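# Balance the wheel by shifting its two tyre weights

## Task

Push the balancer's lever down so the wheel can turn, then reposition the two weights on the tyre until the bubble in the hub's level comes to rest wholly within the level's printed circle. At the end the lever must stay down and both weights must sit entirely on the tyre, held there by the scene itself and not by the robot. Then release everything and back the gripper away.

## Robot and tools

Robot: a single five-joint xArm (waist, shoulder, elbow, wrist pitch, wrist roll) carrying a parallel two-finger gripper. The waist turns the arm about a vertical axis fixed to the base. Shoulder, elbow and wrist pitch all bend in one vertical plane through that axis, and wrist roll spins the gripper. As a result the fingers can only point within the plane containing the base axis and the hand; they can never aim sideways out of it. A straight path that holds a tilted orientation frequently fails and ends held or off_target.

Frames. Results report the hand in the scene frame: origin on the table surface below the arm base, +z up, +x forward, +y to the left when looking along +x. The base itself may be slightly tilted. end_effector_position is the point between the closed finger pads (link pinch), roughly 2 cm behind the tips; closing pushes the tips about 10 mm farther along the gripper's +z. Gripper axes: fingers point along +z, open and close along y. The reported position gets less accurate at long reach.

execute_actions takes "actions": a list holding at most one item, plus an optional "pictures" boolean (pictures come by default). An empty list just returns the current state. An item with "rows" is a motion: 1 to 15 rows, each row used for one control step of 1/30 s, "steps" at most 15 (default 15), the final row repeated if rows run out. An item with only "steps" (up to 300) is a wait counted from the previous result, including your thinking time. A rejected call does nothing.

Each row is seven numbers, all in [-1, 1]: dx, dy, dz, rx, ry, rz, opening. The first six are an offset, not a pose, expressed in the gripper's own axes and measured from the gripper pose in the latest result that showed it (before any such result in this scene, or for later calls in the same reply, from where the hand is when the action begins). Every row refers to that same base pose, not to the row before. Scale: 1.0 equals 0.6 m for dx, dy, dz and 180 degrees for the rotation vector rx, ry, rz. The seventh number is an absolute finger opening: +1 fully open (0.084 m), -1 shut. All zeros for the first six does not hold still; it pulls the hand back to the base pose.

Clipping: every step the command is limited to 70 mm and 16 degrees from the measured pose, so a distant request usually falls short or ends misaligned. After an action finishes the arm only continues toward the last clipped pose; read the new pose and send the remainder. Joints move at most 3.14 rad/s with a 0.16 s ramp, and the elbow never fully straightens.

move takes "target": one seven-number row with the same meaning, offsets and scales as above, and an optional "speed" in m/s from 0.002 to 0.5 (default 0.25; rotation capped at twice that in rad/s). It drives the hand along a straight line lasting 0.5 to 10 s (longer ones stop early), turns the short way, and sends the opening at the start. It ignores obstacles; the hand may lag, wander or overshoot the speed, more so near full stretch. Faster contact and aiming deeper past a surface both press harder. Its "move:" line reports the ending (done, off_target, moving, held, fault) and any limits: limits=paced means the sent pose was clipped, limits=held means a check blocked some steps and a burst of fast motion may follow. The distance to target is also given.

wait takes "seconds" (0 to 10) and lets the scene run with nothing new sent. zoom_image takes "camera" (cam_head_left, cam_head_right, cam_high, cam_low, cam_wrist, each 504x504) and "region" [x0, y0, x1, y1] in pixels from the top-left, at most 504 by 504, returning a sharper crop. read_manual returns only licence text. finished_scene takes "scene" (the current scene number) and ends it irreversibly, reporting success; replying without any tool call ends everything.

Result lines: the state gives pose (position in m, quaternion wxyz) and velocities. "pose unreachable" means the clearance check altered or stopped the command (a mount under the base counts as arm); HELD marks each affected step. "Hand target" shows where the controller is now heading. grip_measured is the current finger opening on the command scale.

Gripping: to hold something, command an opening well below grip_measured; the bigger the gap, the harder the squeeze (about 24 N per pad for parts up to ~6 cm). Sending grip_measured back still holds lightly; wide parts may slip. Avoid snapping shut quickly.

Hazards: a joint reaching its load limit (waist 47, shoulder 47, elbow 28.2, wrist pitch 18.8, wrist roll 18.8 N m, held mass included) triggers a torque fault: the joint backs off, the arm pauses 10 s and the call's remainder is dropped. Holding loads heats motors; MOTOR HOT appears from 65 °C and at 80 °C brakes lock the arm (OVER-TEMPERATURE FAULT). Joint ranges: waist -6.283 to 6.283, shoulder -2.059 to 2.094, elbow -3.927 to 0.192, wrist pitch -1.693 to 3.142, wrist roll -6.283 to 6.283 rad. Occasional disturbances may tug held parts or nudge loose ones. Never knock or drop anything off the table, avoid slams and very hard pushes, and move smoothly. The simulation keeps running while you think.

Each tool is called as name([rows], argument=value, ...), one row to a line, values as JSON.

## Session

execute_actions(actions=[])

Scene clock: 0.00 s of 6000.00 s.
end_effector_position=(+0.4422, +0.0331, +0.2974) grip_measured=+1.00 end_effector_quat_wxyz=(-0.137, +0.858, -0.180, +0.462) end_effector_velocity=(-0.000, -0.000, -0.000) end_effector_angular_velocity=(-0.000, +0.001, -0.000)
Joint positions: [ 0.042 -0.168 -0.177 -0.646  0.489  0.084]
Joint velocities: [-0.     0.     0.001 -0.     0.     0.   ]
Hand target: +0.442, +0.033, +0.297; -0.137, +0.858, -0.180, +0.462

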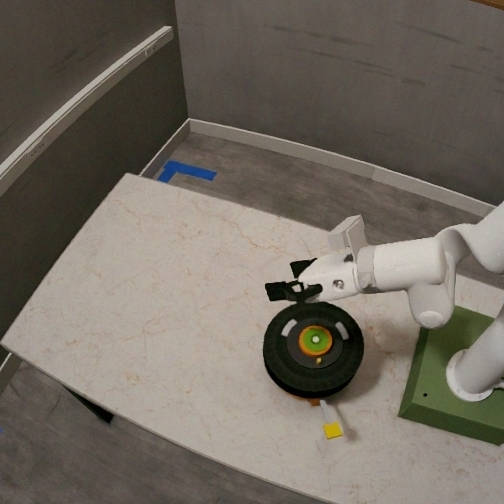

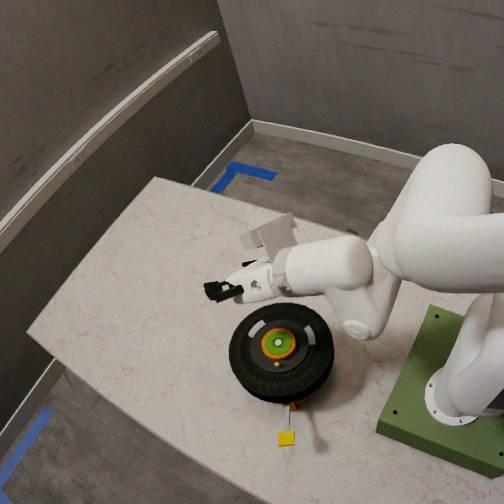

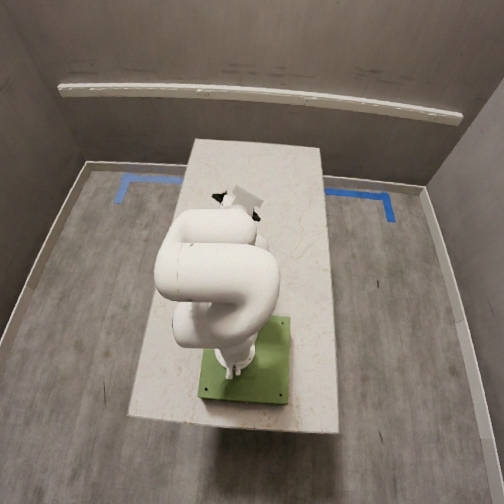

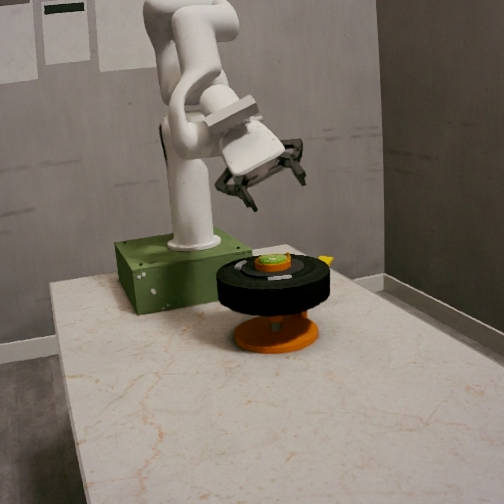

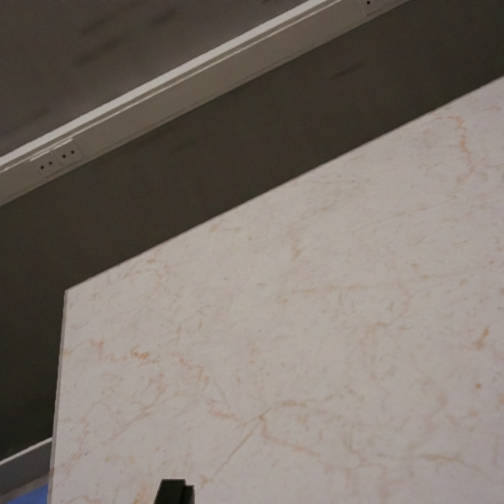

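zoom_image(camera="cam_head_left", region=[240, 280, 400, 460])

zoom_image(camera="cam_head_right", region=[200, 280, 370, 460])

zoom_image(camera="cam_low", region=[190, 230, 360, 370])

Region (240, 280, 400, 460) of cam_head_left's 504x504 image, scaled by 2.800, with more detail than that image has.

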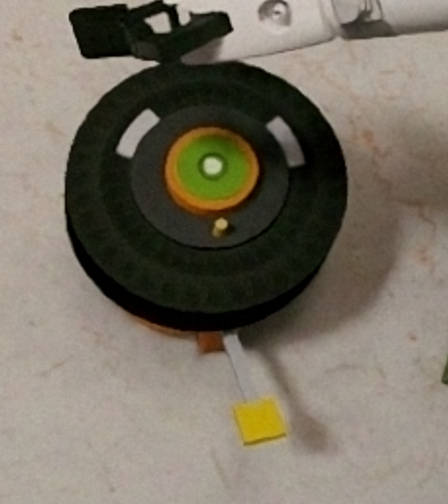

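Region (200, 280, 370, 460) of cam_head_right's 504x504 image, scaled by 2.800, with more detail than that image has.

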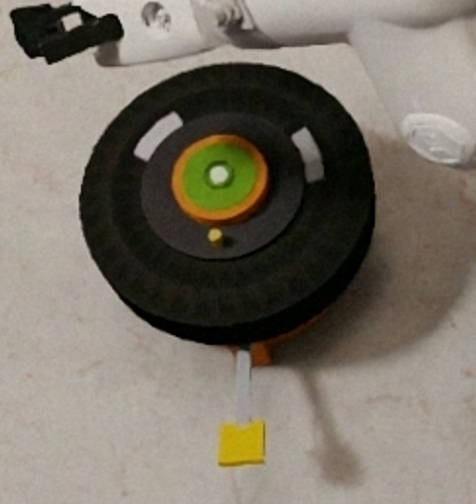

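Region (190, 230, 360, 370) of cam_low's 504x504 image, scaled by 2.965, with more detail than that image has; it fills the top 415 rows of this view, and the rest is white.

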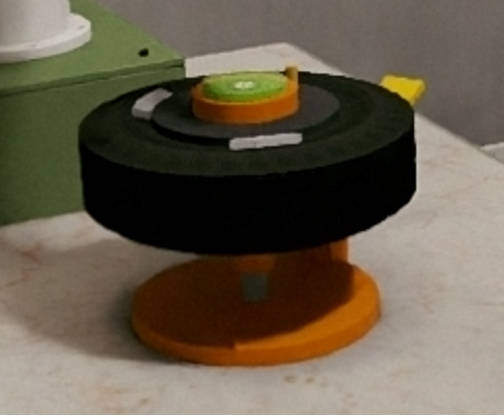

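move(target=[-0.0723,0.0767,-0.2607,-0.0916,-0.3088,-0.1203,1], speed=0.3)

Scene clock: 21.90 s of 6000.00 s.
end_effector_position=(+0.2797, -0.0001, +0.3307) grip_measured=+1.00 end_effector_quat_wxyz=(-0.003, +1.000, -0.001, +0.000) end_effector_velocity=(-0.001, -0.000, +0.000) end_effector_angular_velocity=(-0.000, +0.006, +0.002)
Joint positions: [-0.03  -0.683 -0.531  1.227  0.007  0.084]
Joint velocities: [-0.     0.002 -0.003  0.006 -0.003 -0.   ]
Hand target: +0.280, -0.000, +0.331; -0.003, +1.000, -0.001, -0.000
Off the commanded pose: 0.000 m, 0 deg.
After step 90, 16.67 s passed at rest.
move: done

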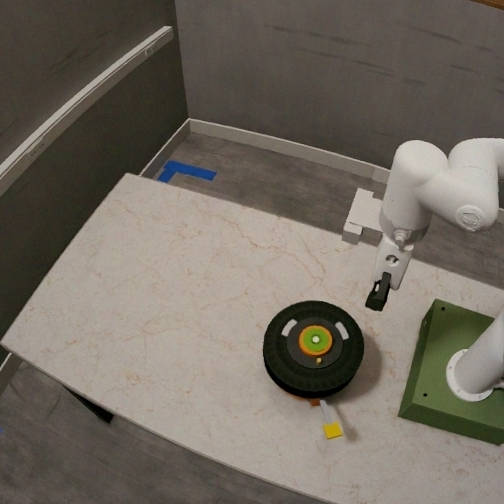

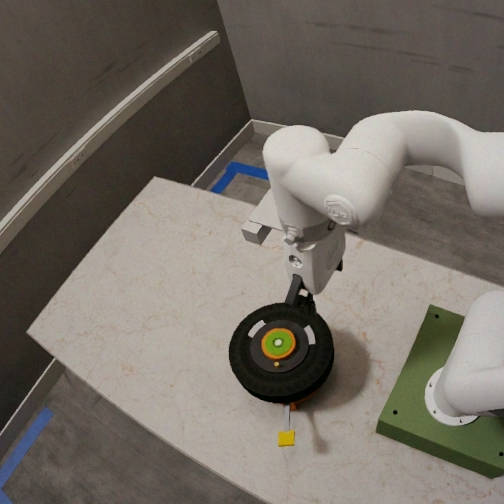

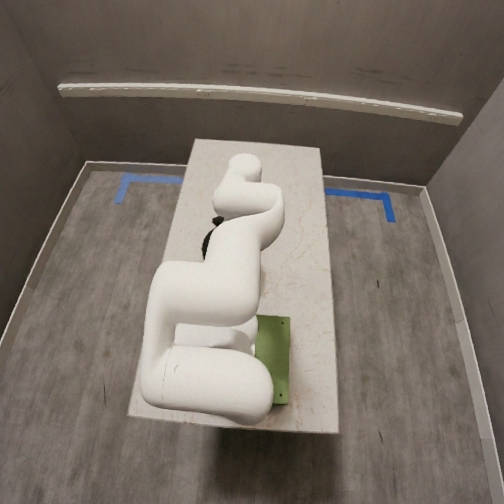

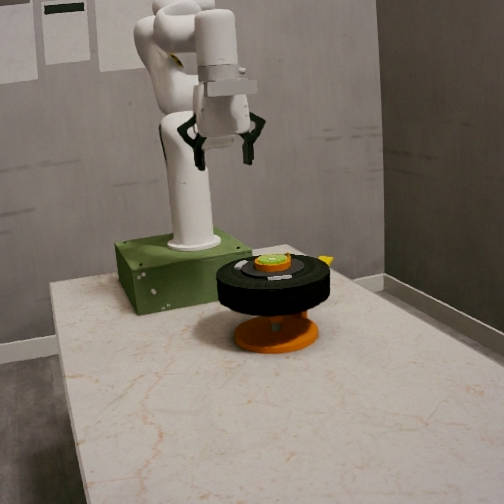

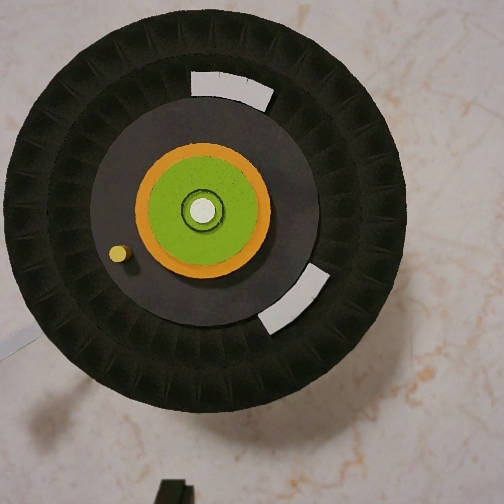

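move(target=[0,-0.1667,0,0,0,0,1], speed=0.3)

Scene clock: 29.13 s of 6000.00 s.
end_effector_position=(+0.2798, +0.0996, +0.3314) grip_measured=+1.00 end_effector_quat_wxyz=(-0.001, +1.000, -0.001, +0.001) end_effector_velocity=(+0.000, +0.002, +0.001) end_effector_angular_velocity=(+0.001, -0.002, +0.001)
Joint positions: [ 0.309 -0.61  -0.576  1.199  0.346  0.084]
Joint velocities: [ 0.006  0.002 -0.002 -0.002  0.005 -0.   ]
Hand target: +0.280, +0.100, +0.331; -0.001, +1.000, -0.001, +0.001
Off the commanded pose: 0.000 m, 0 deg.
After step 90, 3.37 s passed at rest.
move: done

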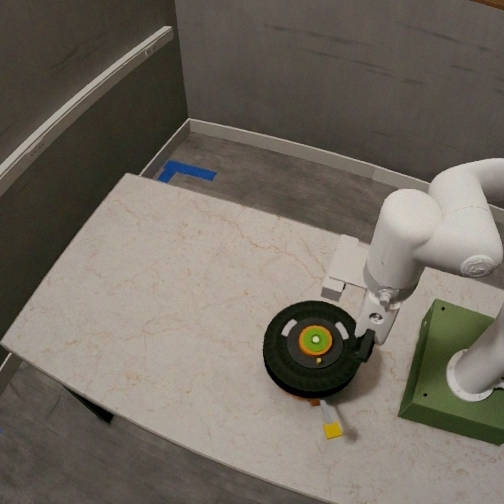

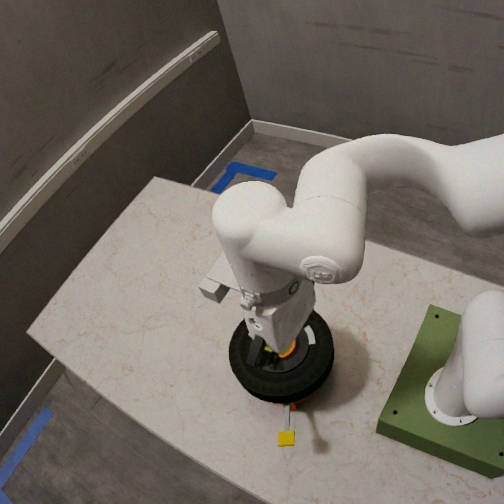

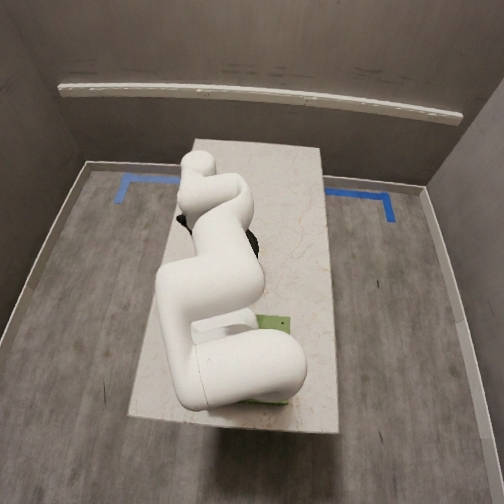

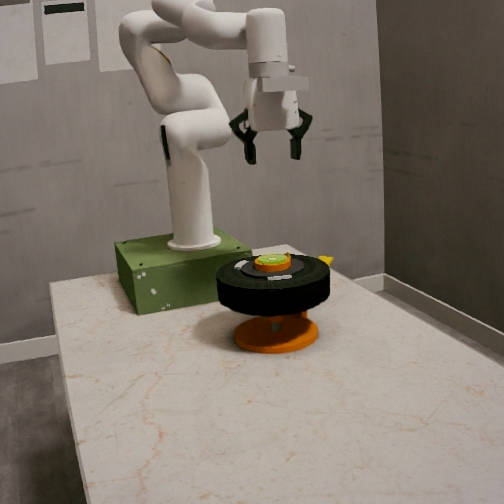

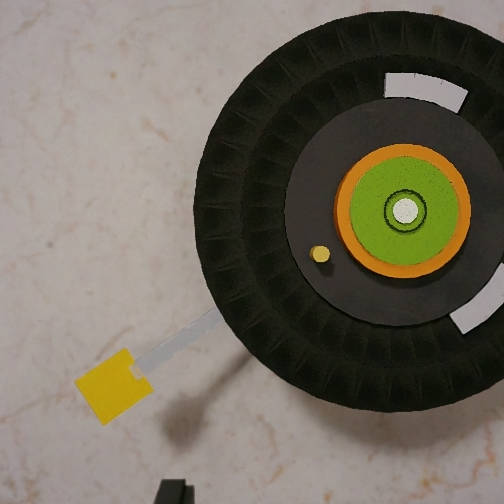

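move(target=[-0.1,-0.1,0,0,0,0,-1], speed=0.3)

Scene clock: 36.57 s of 6000.00 s.
end_effector_position=(+0.2200, +0.1594, +0.3315) grip_measured=-1.00 end_effector_quat_wxyz=(+0.000, +1.000, -0.002, +0.002) end_effector_velocity=(-0.001, +0.001, -0.001) end_effector_angular_velocity=(-0.001, +0.002, +0.001)
Joint positions: [ 0.59  -0.717 -0.511  1.24   0.629  0.   ]
Joint velocities: [ 0.006 -0.     0.001  0.001  0.005  0.   ]
Hand target: +0.220, +0.160, +0.331; -0.000, +1.000, -0.001, +0.002
Off the commanded pose: 0.000 m, 0 deg.
After step 90, 3.57 s passed at rest.
move: done

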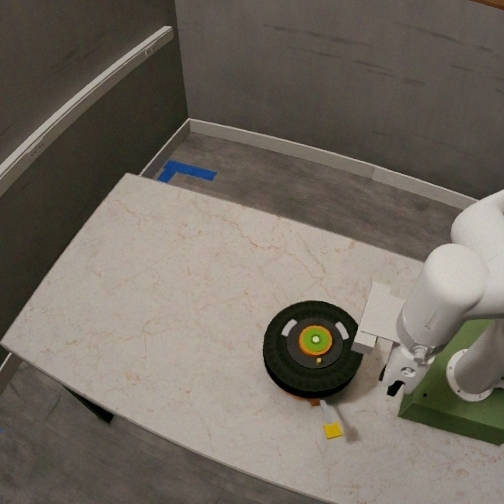

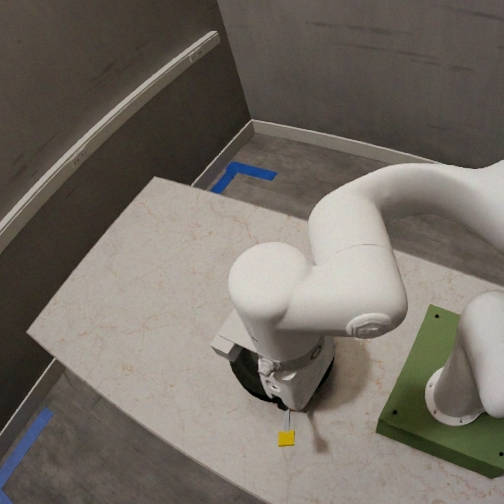

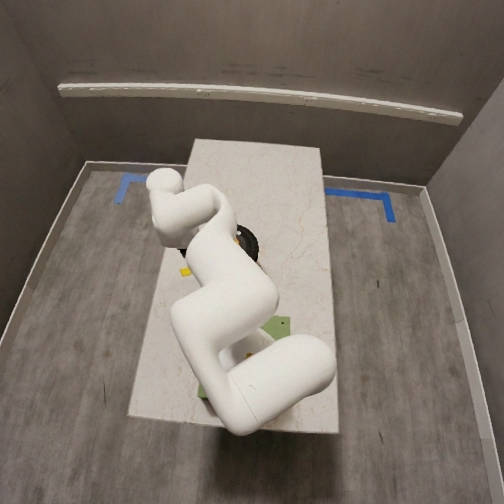

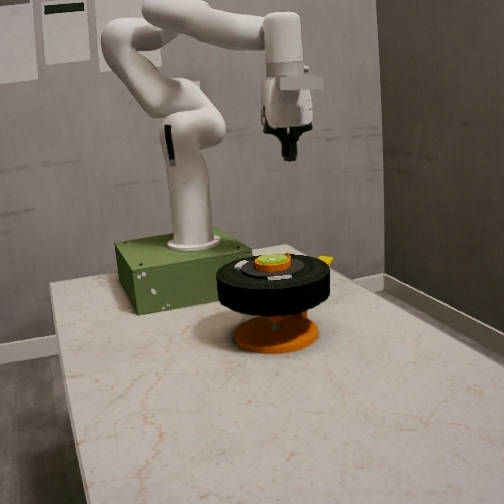

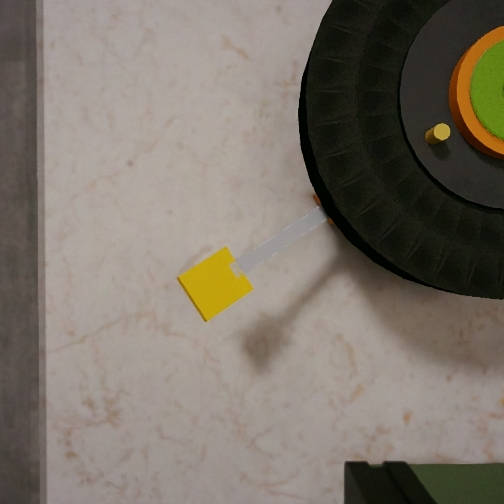

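move(target=[0.0812,-0.0903,0.3025,0,0,-0.178,-1], speed=0.3)

Scene clock: 49.97 s of 6000.00 s.
end_effector_position=(+0.2698, +0.2139, +0.1504) grip_measured=-1.00 end_effector_quat_wxyz=(+0.001, +0.962, +0.274, +0.002) end_effector_velocity=(-0.000, +0.000, -0.002) end_effector_angular_velocity=(-0.002, +0.002, +0.002)
Joint positions: [ 0.635 -0.056 -0.452  0.519  0.114  0.   ]
Joint velocities: [ 0.     0.007 -0.001 -0.003 -0.002  0.   ]
Hand target: +0.270, +0.214, +0.150; +0.001, +0.962, +0.274, +0.002
Off the commanded pose: 0.001 m, 0 deg.
After step 90, 8.93 s passed at rest.
move: done

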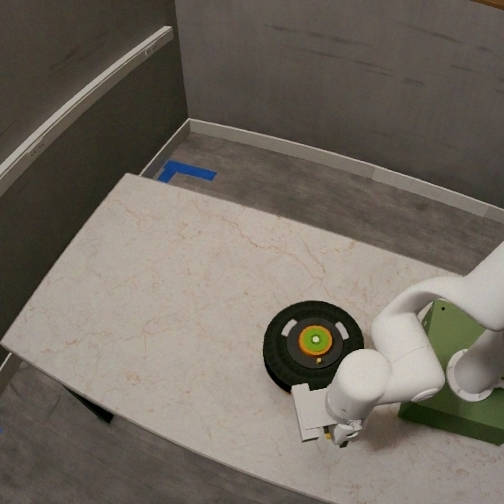

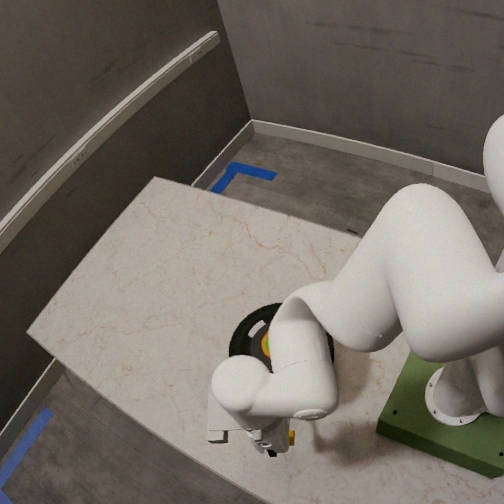

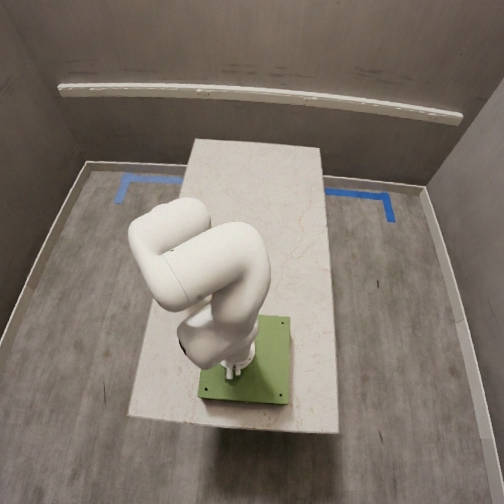

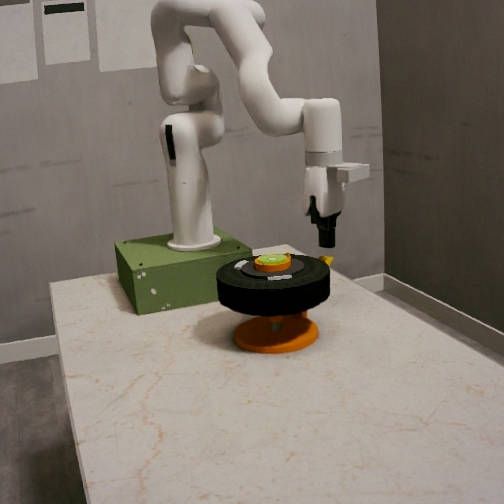

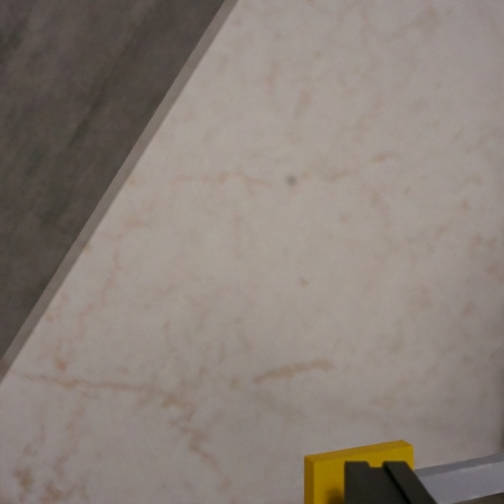

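move(target=[0,0,0.0833,0,0,0,-1], speed=0.04)

Scene clock: 52.90 s of 6000.00 s.
end_effector_position=(+0.2699, +0.2138, +0.1003) grip_measured=-1.00 end_effector_quat_wxyz=(+0.001, +0.962, +0.274, +0.002) end_effector_velocity=(+0.001, +0.001, +0.000) end_effector_angular_velocity=(+0.003, -0.003, -0.000)
Joint positions: [ 0.635  0.126 -0.449  0.335  0.114  0.   ]
Joint velocities: [-0.     0.002 -0.002 -0.005 -0.     0.   ]
Hand target: +0.270, +0.214, +0.100; +0.001, +0.962, +0.274, +0.002
Off the commanded pose: 0.000 m, 0 deg.
move: done

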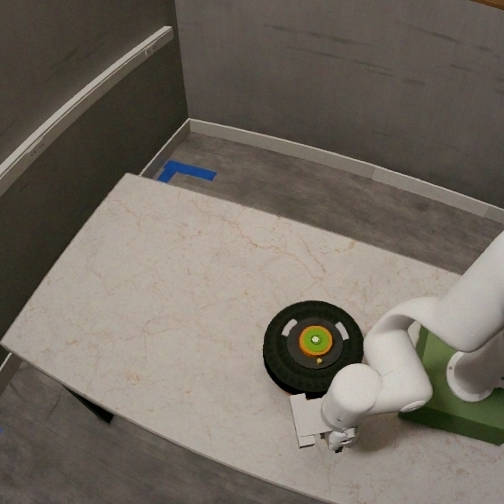

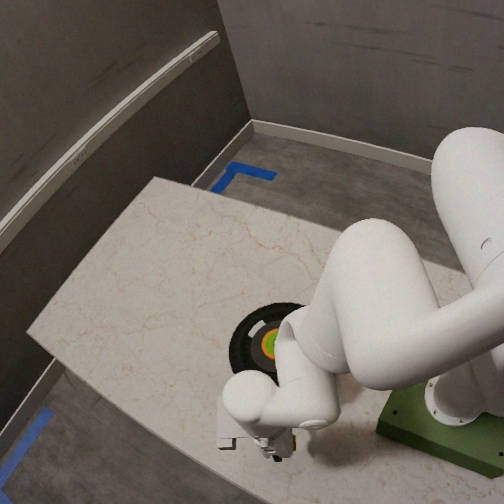

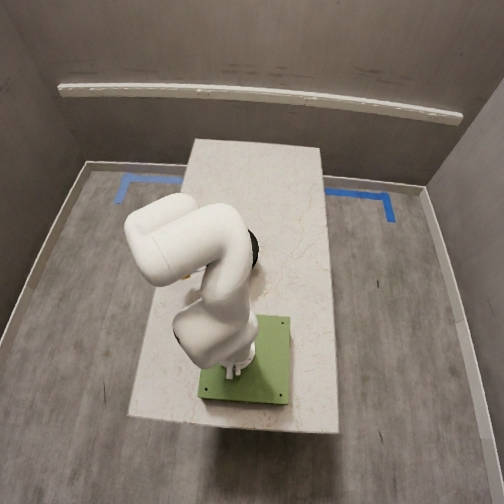

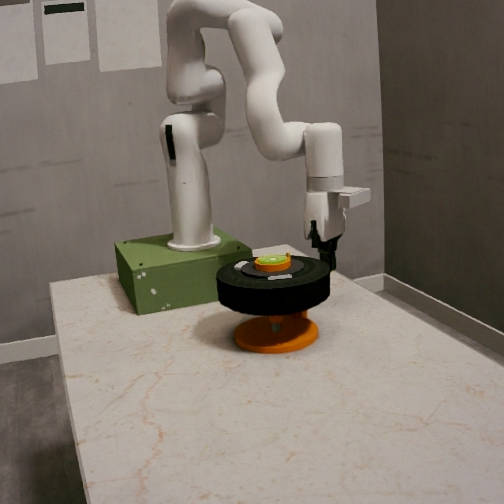

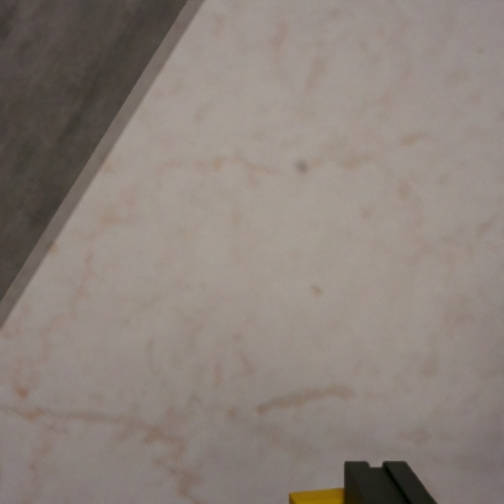

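move(target=[0,0,0.04,0,0,0,-1], speed=0.03)

Scene clock: 54.87 s of 6000.00 s.
end_effector_position=(+0.2701, +0.2138, +0.0764) grip_measured=-1.00 end_effector_quat_wxyz=(+0.001, +0.962, +0.274, +0.002) end_effector_velocity=(+0.001, +0.000, -0.000) end_effector_angular_velocity=(+0.001, -0.001, -0.000)
Joint positions: [ 0.635  0.221 -0.46   0.251  0.114  0.   ]
Joint velocities: [-0.001  0.002 -0.001 -0.002 -0.     0.   ]
Hand target: +0.270, +0.214, +0.076; +0.001, +0.962, +0.274, +0.002
Off the commanded pose: 0.000 m, 0 deg.
move: done

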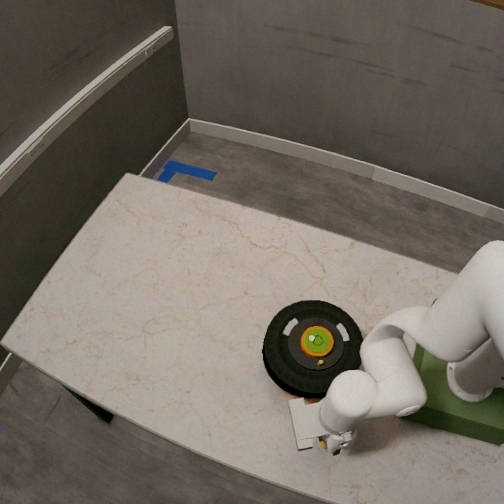

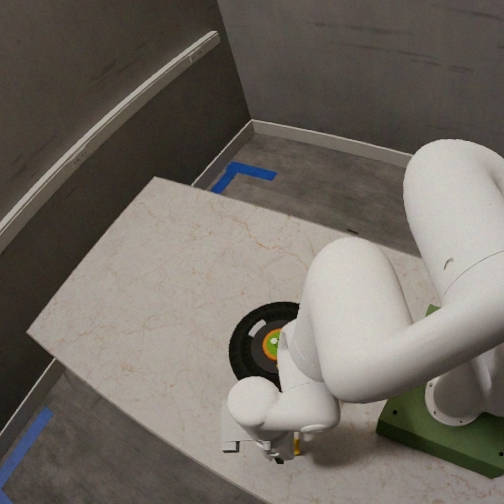

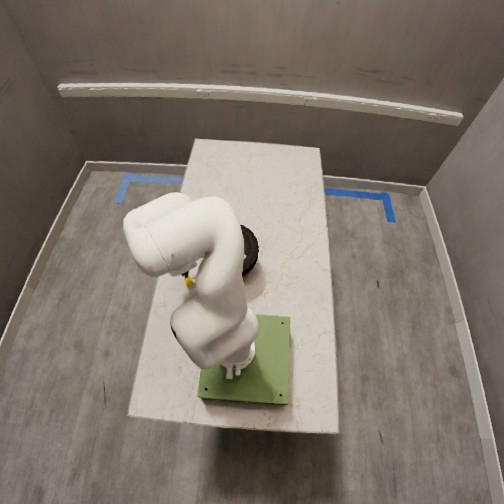

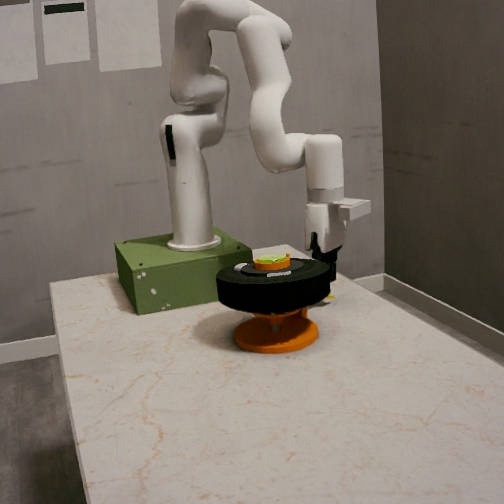

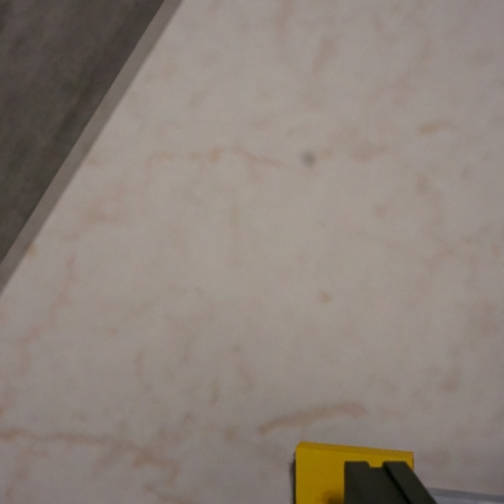

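move(target=[0,0,-0.25,0,0,0,-1], speed=0.3)

execute_actions(actions=[], pictures=false)

Scene clock: 58.10 s of 6000.00 s.
end_effector_position=(+0.2690, +0.2134, +0.2259) grip_measured=-1.00 end_effector_quat_wxyz=(+0.001, +0.962, +0.274, +0.001) end_effector_velocity=(+0.002, +0.002, +0.005) end_effector_angular_velocity=(+0.006, -0.007, -0.000)
Joint positions: [ 0.635 -0.271 -0.515  0.799  0.114  0.   ]
Joint velocities: [-0.    -0.007 -0.006  0.005 -0.     0.   ]
Hand target: +0.269, +0.214, +0.227; +0.001, +0.962, +0.274, +0.002
Off the commanded pose: 0.001 m, 0 deg.
move: done

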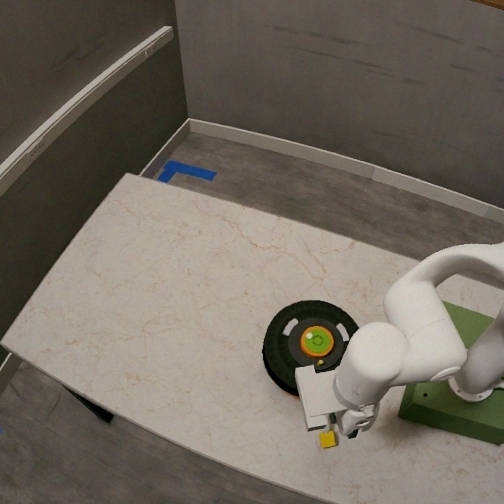

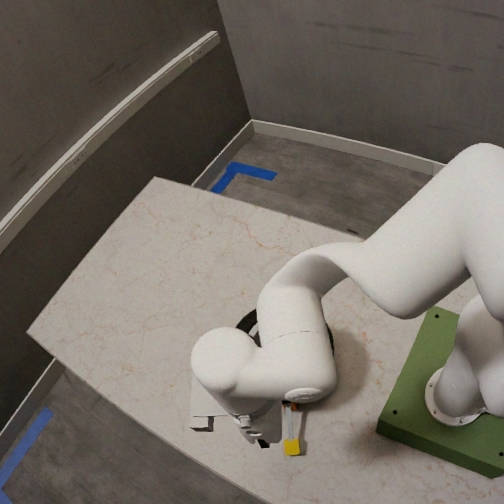

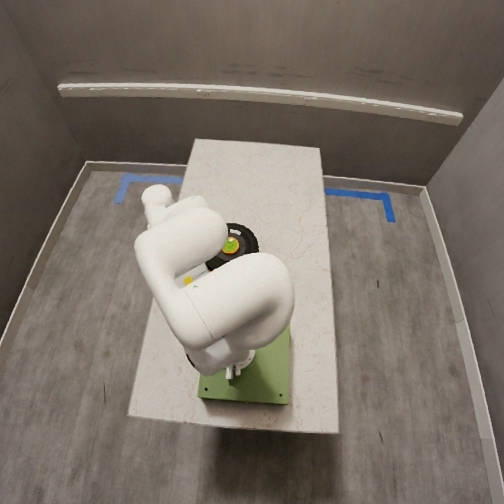

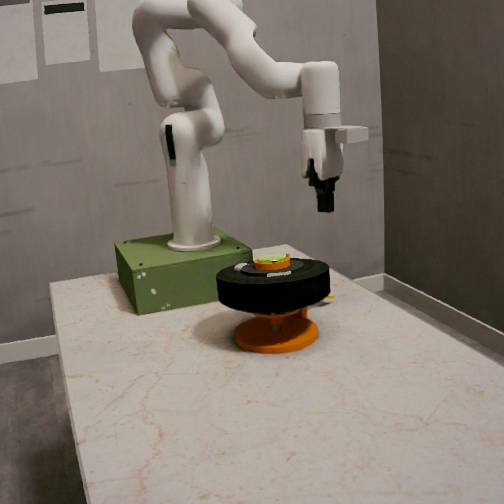

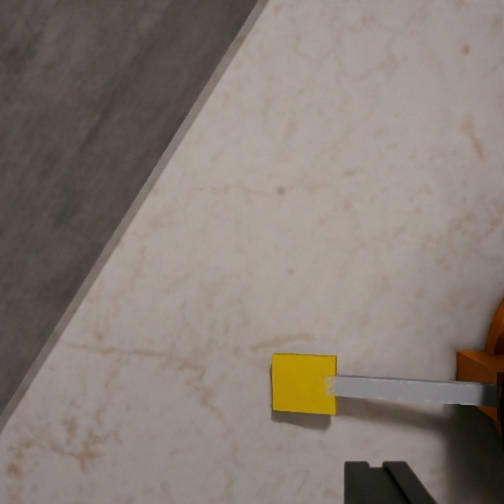

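Scene clock: 58.10 s of 6000.00 s.
end_effector_position=(+0.2690, +0.2134, +0.2259) grip_measured=-1.00 end_effector_quat_wxyz=(+0.001, +0.962, +0.274, +0.001) end_effector_velocity=(+0.002, +0.002, +0.005) end_effector_angular_velocity=(+0.006, -0.007, -0.000)
Joint positions: [ 0.635 -0.271 -0.515  0.799  0.114  0.   ]
Joint velocities: [-0.    -0.007 -0.006  0.005 -0.     0.   ]
Hand target: +0.269, +0.214, +0.227; +0.001, +0.962, +0.274, +0.002
Off the commanded pose: 0.001 m, 0 deg.

move(target=[-0.1215,0.2957,-0.1735,0,0,0.1767,1], speed=0.35)

Scene clock: 61.30 s of 6000.00 s.
end_effector_position=(+0.3004, +0.0246, +0.3300) grip_measured=+1.00 end_effector_quat_wxyz=(-0.003, +1.000, +0.001, +0.001) end_effector_velocity=(+0.001, -0.002, +0.002) end_effector_angular_velocity=(+0.000, -0.004, -0.005)
Joint positions: [ 0.051 -0.593 -0.584  1.189  0.084  0.084]
Joint velocities: [-0.006 -0.001 -0.004  0.001 -0.002 -0.   ]
Hand target: +0.301, +0.024, +0.330; -0.003, +1.000, +0.000, +0.001
Off the commanded pose: 0.000 m, 0 deg.
move: done

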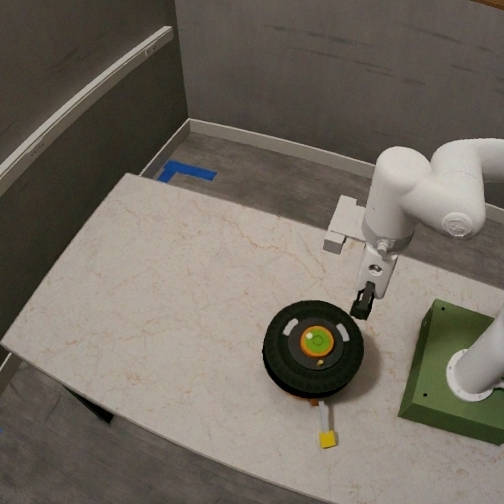

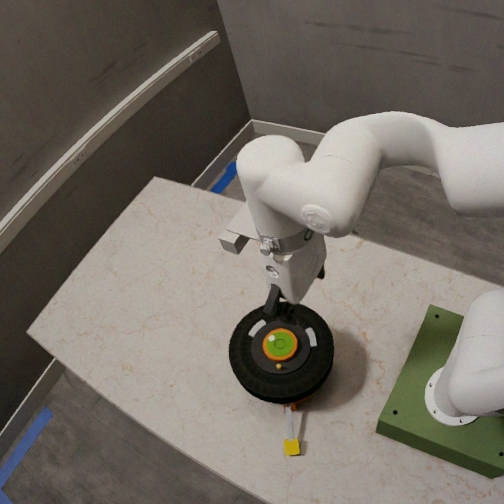

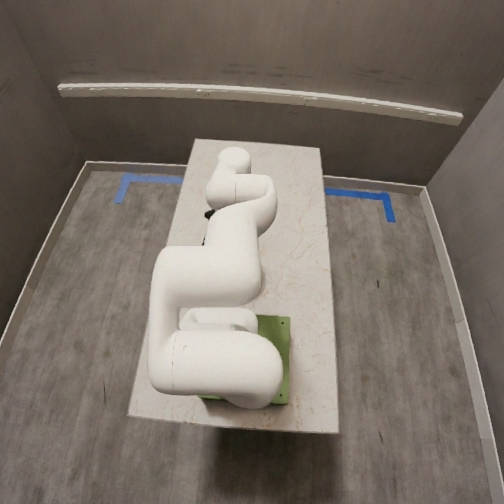

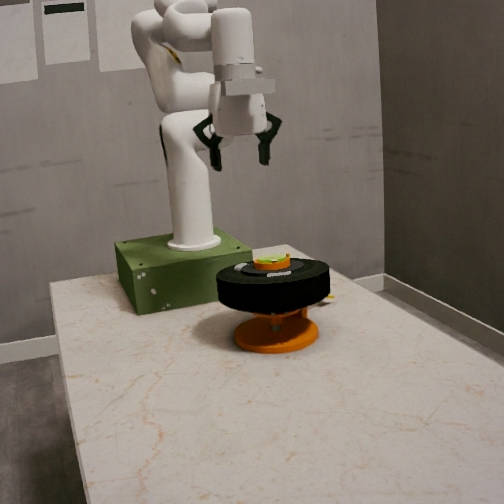

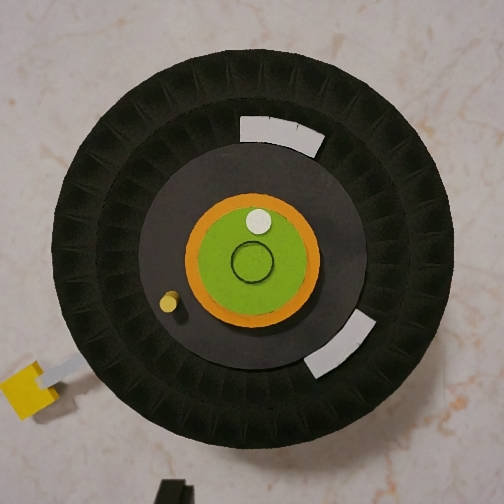

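zoom_image(camera="cam_low", region=[210, 245, 340, 320])

zoom_image(camera="cam_wrist", region=[200, 90, 420, 400])

Region (210, 245, 340, 320) of cam_low's 504x504 image, scaled by 3.877, with more detail than that image has; it fills the top 291 rows of this view, and the rest is white.

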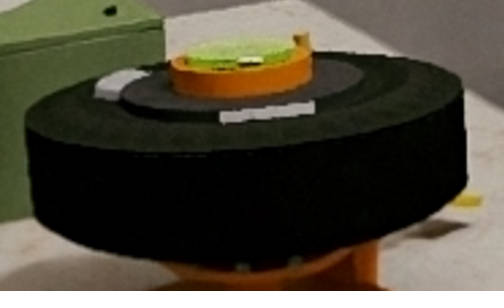

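Region (200, 90, 420, 400) of cam_wrist's 504x504 image, scaled by 1.626, with more detail than that image has; it fills the left 358 columns of this view, and the rest is white.

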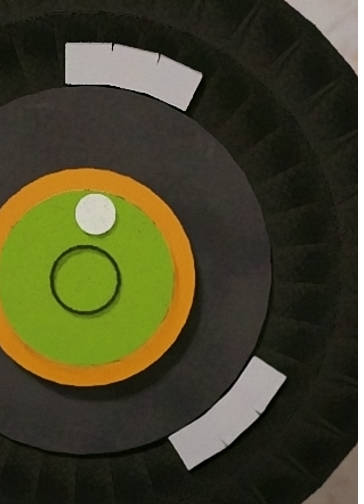

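move(target=[0.0212,0.033,0.2333,0,0,-0.239,0.45], speed=0.3)

Scene clock: 90.73 s of 6000.00 s.
end_effector_position=(+0.3138, +0.0057, +0.1901) grip_measured=+0.44 end_effector_quat_wxyz=(-0.003, +0.930, +0.367, +0.002) end_effector_velocity=(-0.001, -0.000, -0.002) end_effector_angular_velocity=(-0.000, +0.003, +0.003)
Joint positions: [-0.015 -0.292 -0.373  0.676 -0.732  0.063]
Joint velocities: [-0.001  0.004  0.002 -0.003 -0.004 -0.   ]
Hand target: +0.314, +0.006, +0.190; -0.003, +0.930, +0.367, +0.002
Off the commanded pose: 0.001 m, 0 deg.
After step 90, 24.70 s passed at rest.
move: done

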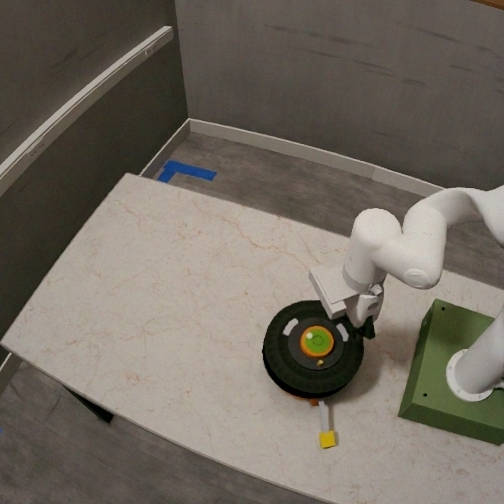

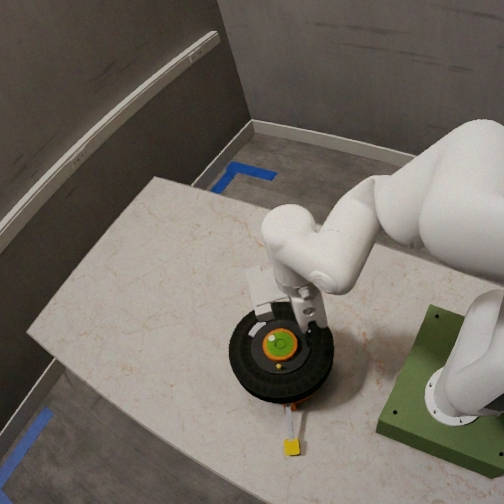

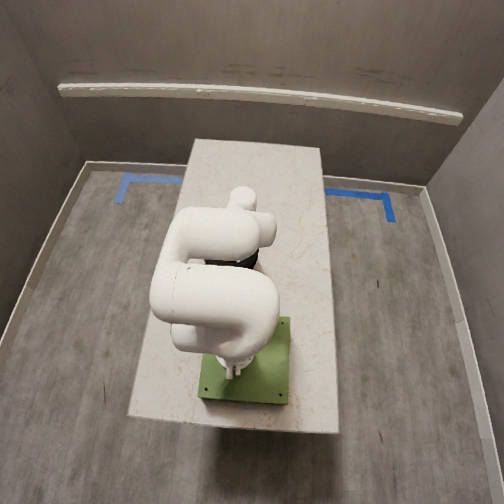

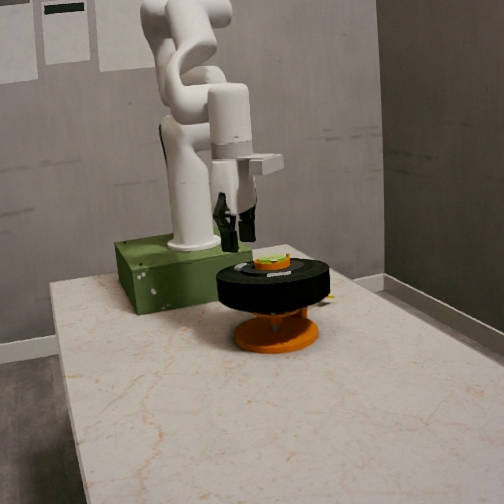

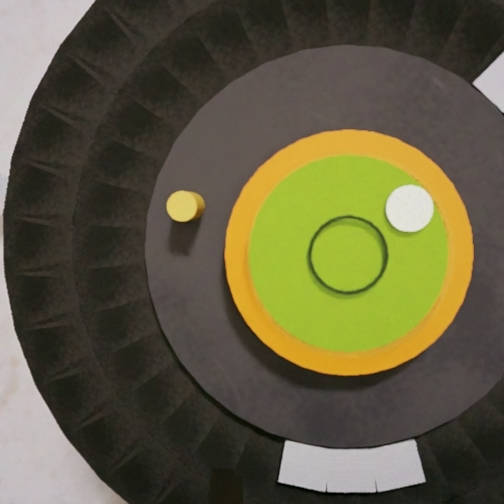

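move(target=[-0.010,-0.0058,0.047,0,0,0,0.45], speed=0.05)

Scene clock: 100.63 s of 6000.00 s.
end_effector_position=(+0.3073, +0.0044, +0.1621) grip_measured=+0.44 end_effector_quat_wxyz=(-0.003, +0.930, +0.367, +0.002) end_effector_velocity=(+0.001, -0.000, -0.000) end_effector_angular_velocity=(+0.000, -0.003, +0.000)
Joint positions: [-0.02  -0.223 -0.328  0.562 -0.737  0.063]
Joint velocities: [-0.     0.003  0.    -0.005 -0.    -0.   ]
Hand target: +0.307, +0.004, +0.162; -0.003, +0.930, +0.367, +0.002
Off the commanded pose: 0.000 m, 0 deg.
After step 90, 6.03 s passed at rest.
move: done

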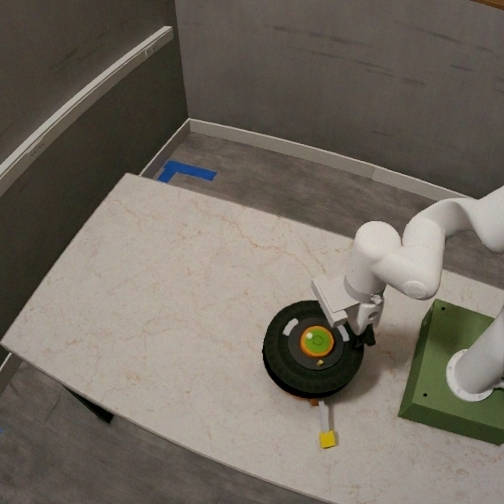

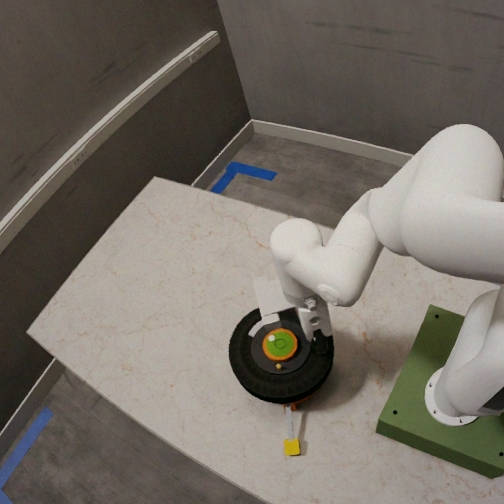

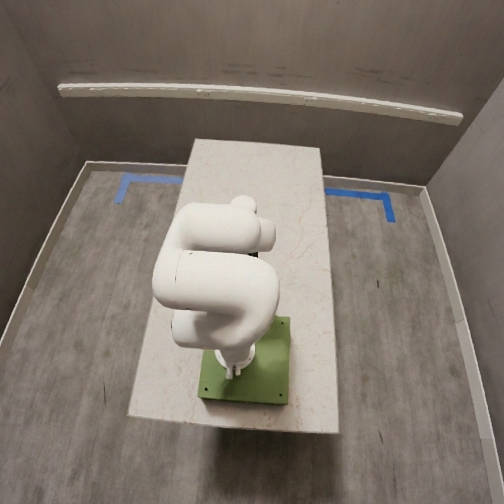

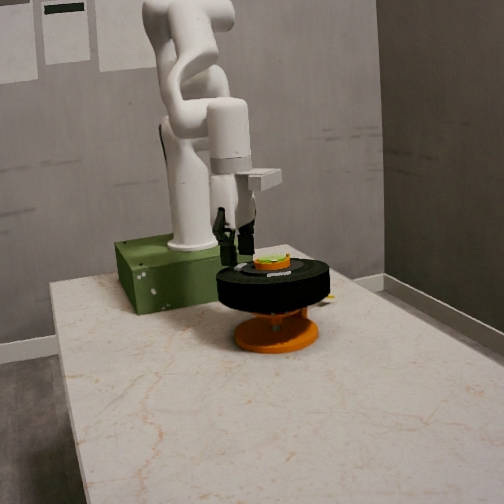

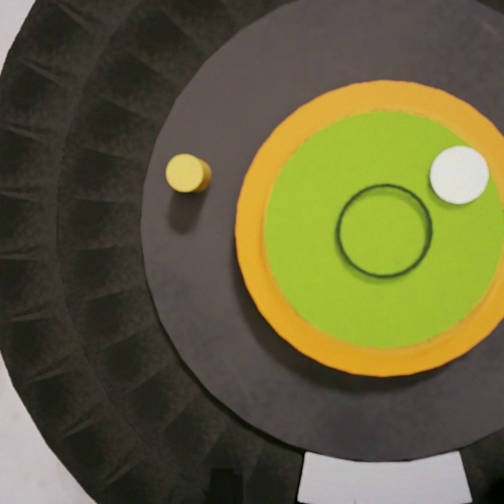

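zoom_image(camera="cam_low", region=[205, 230, 285, 290])

Region (205, 230, 285, 290) of cam_low's 504x504 image, scaled by 6.300, with more detail than that image has; it fills the top 378 rows of this view, and the rest is white.

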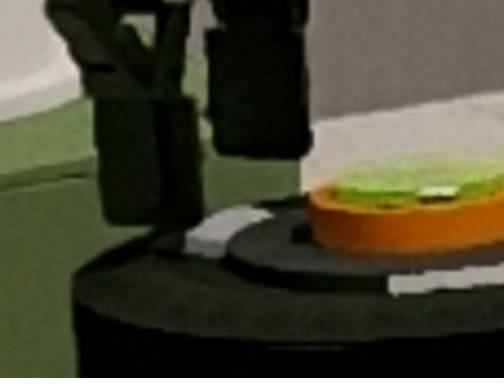

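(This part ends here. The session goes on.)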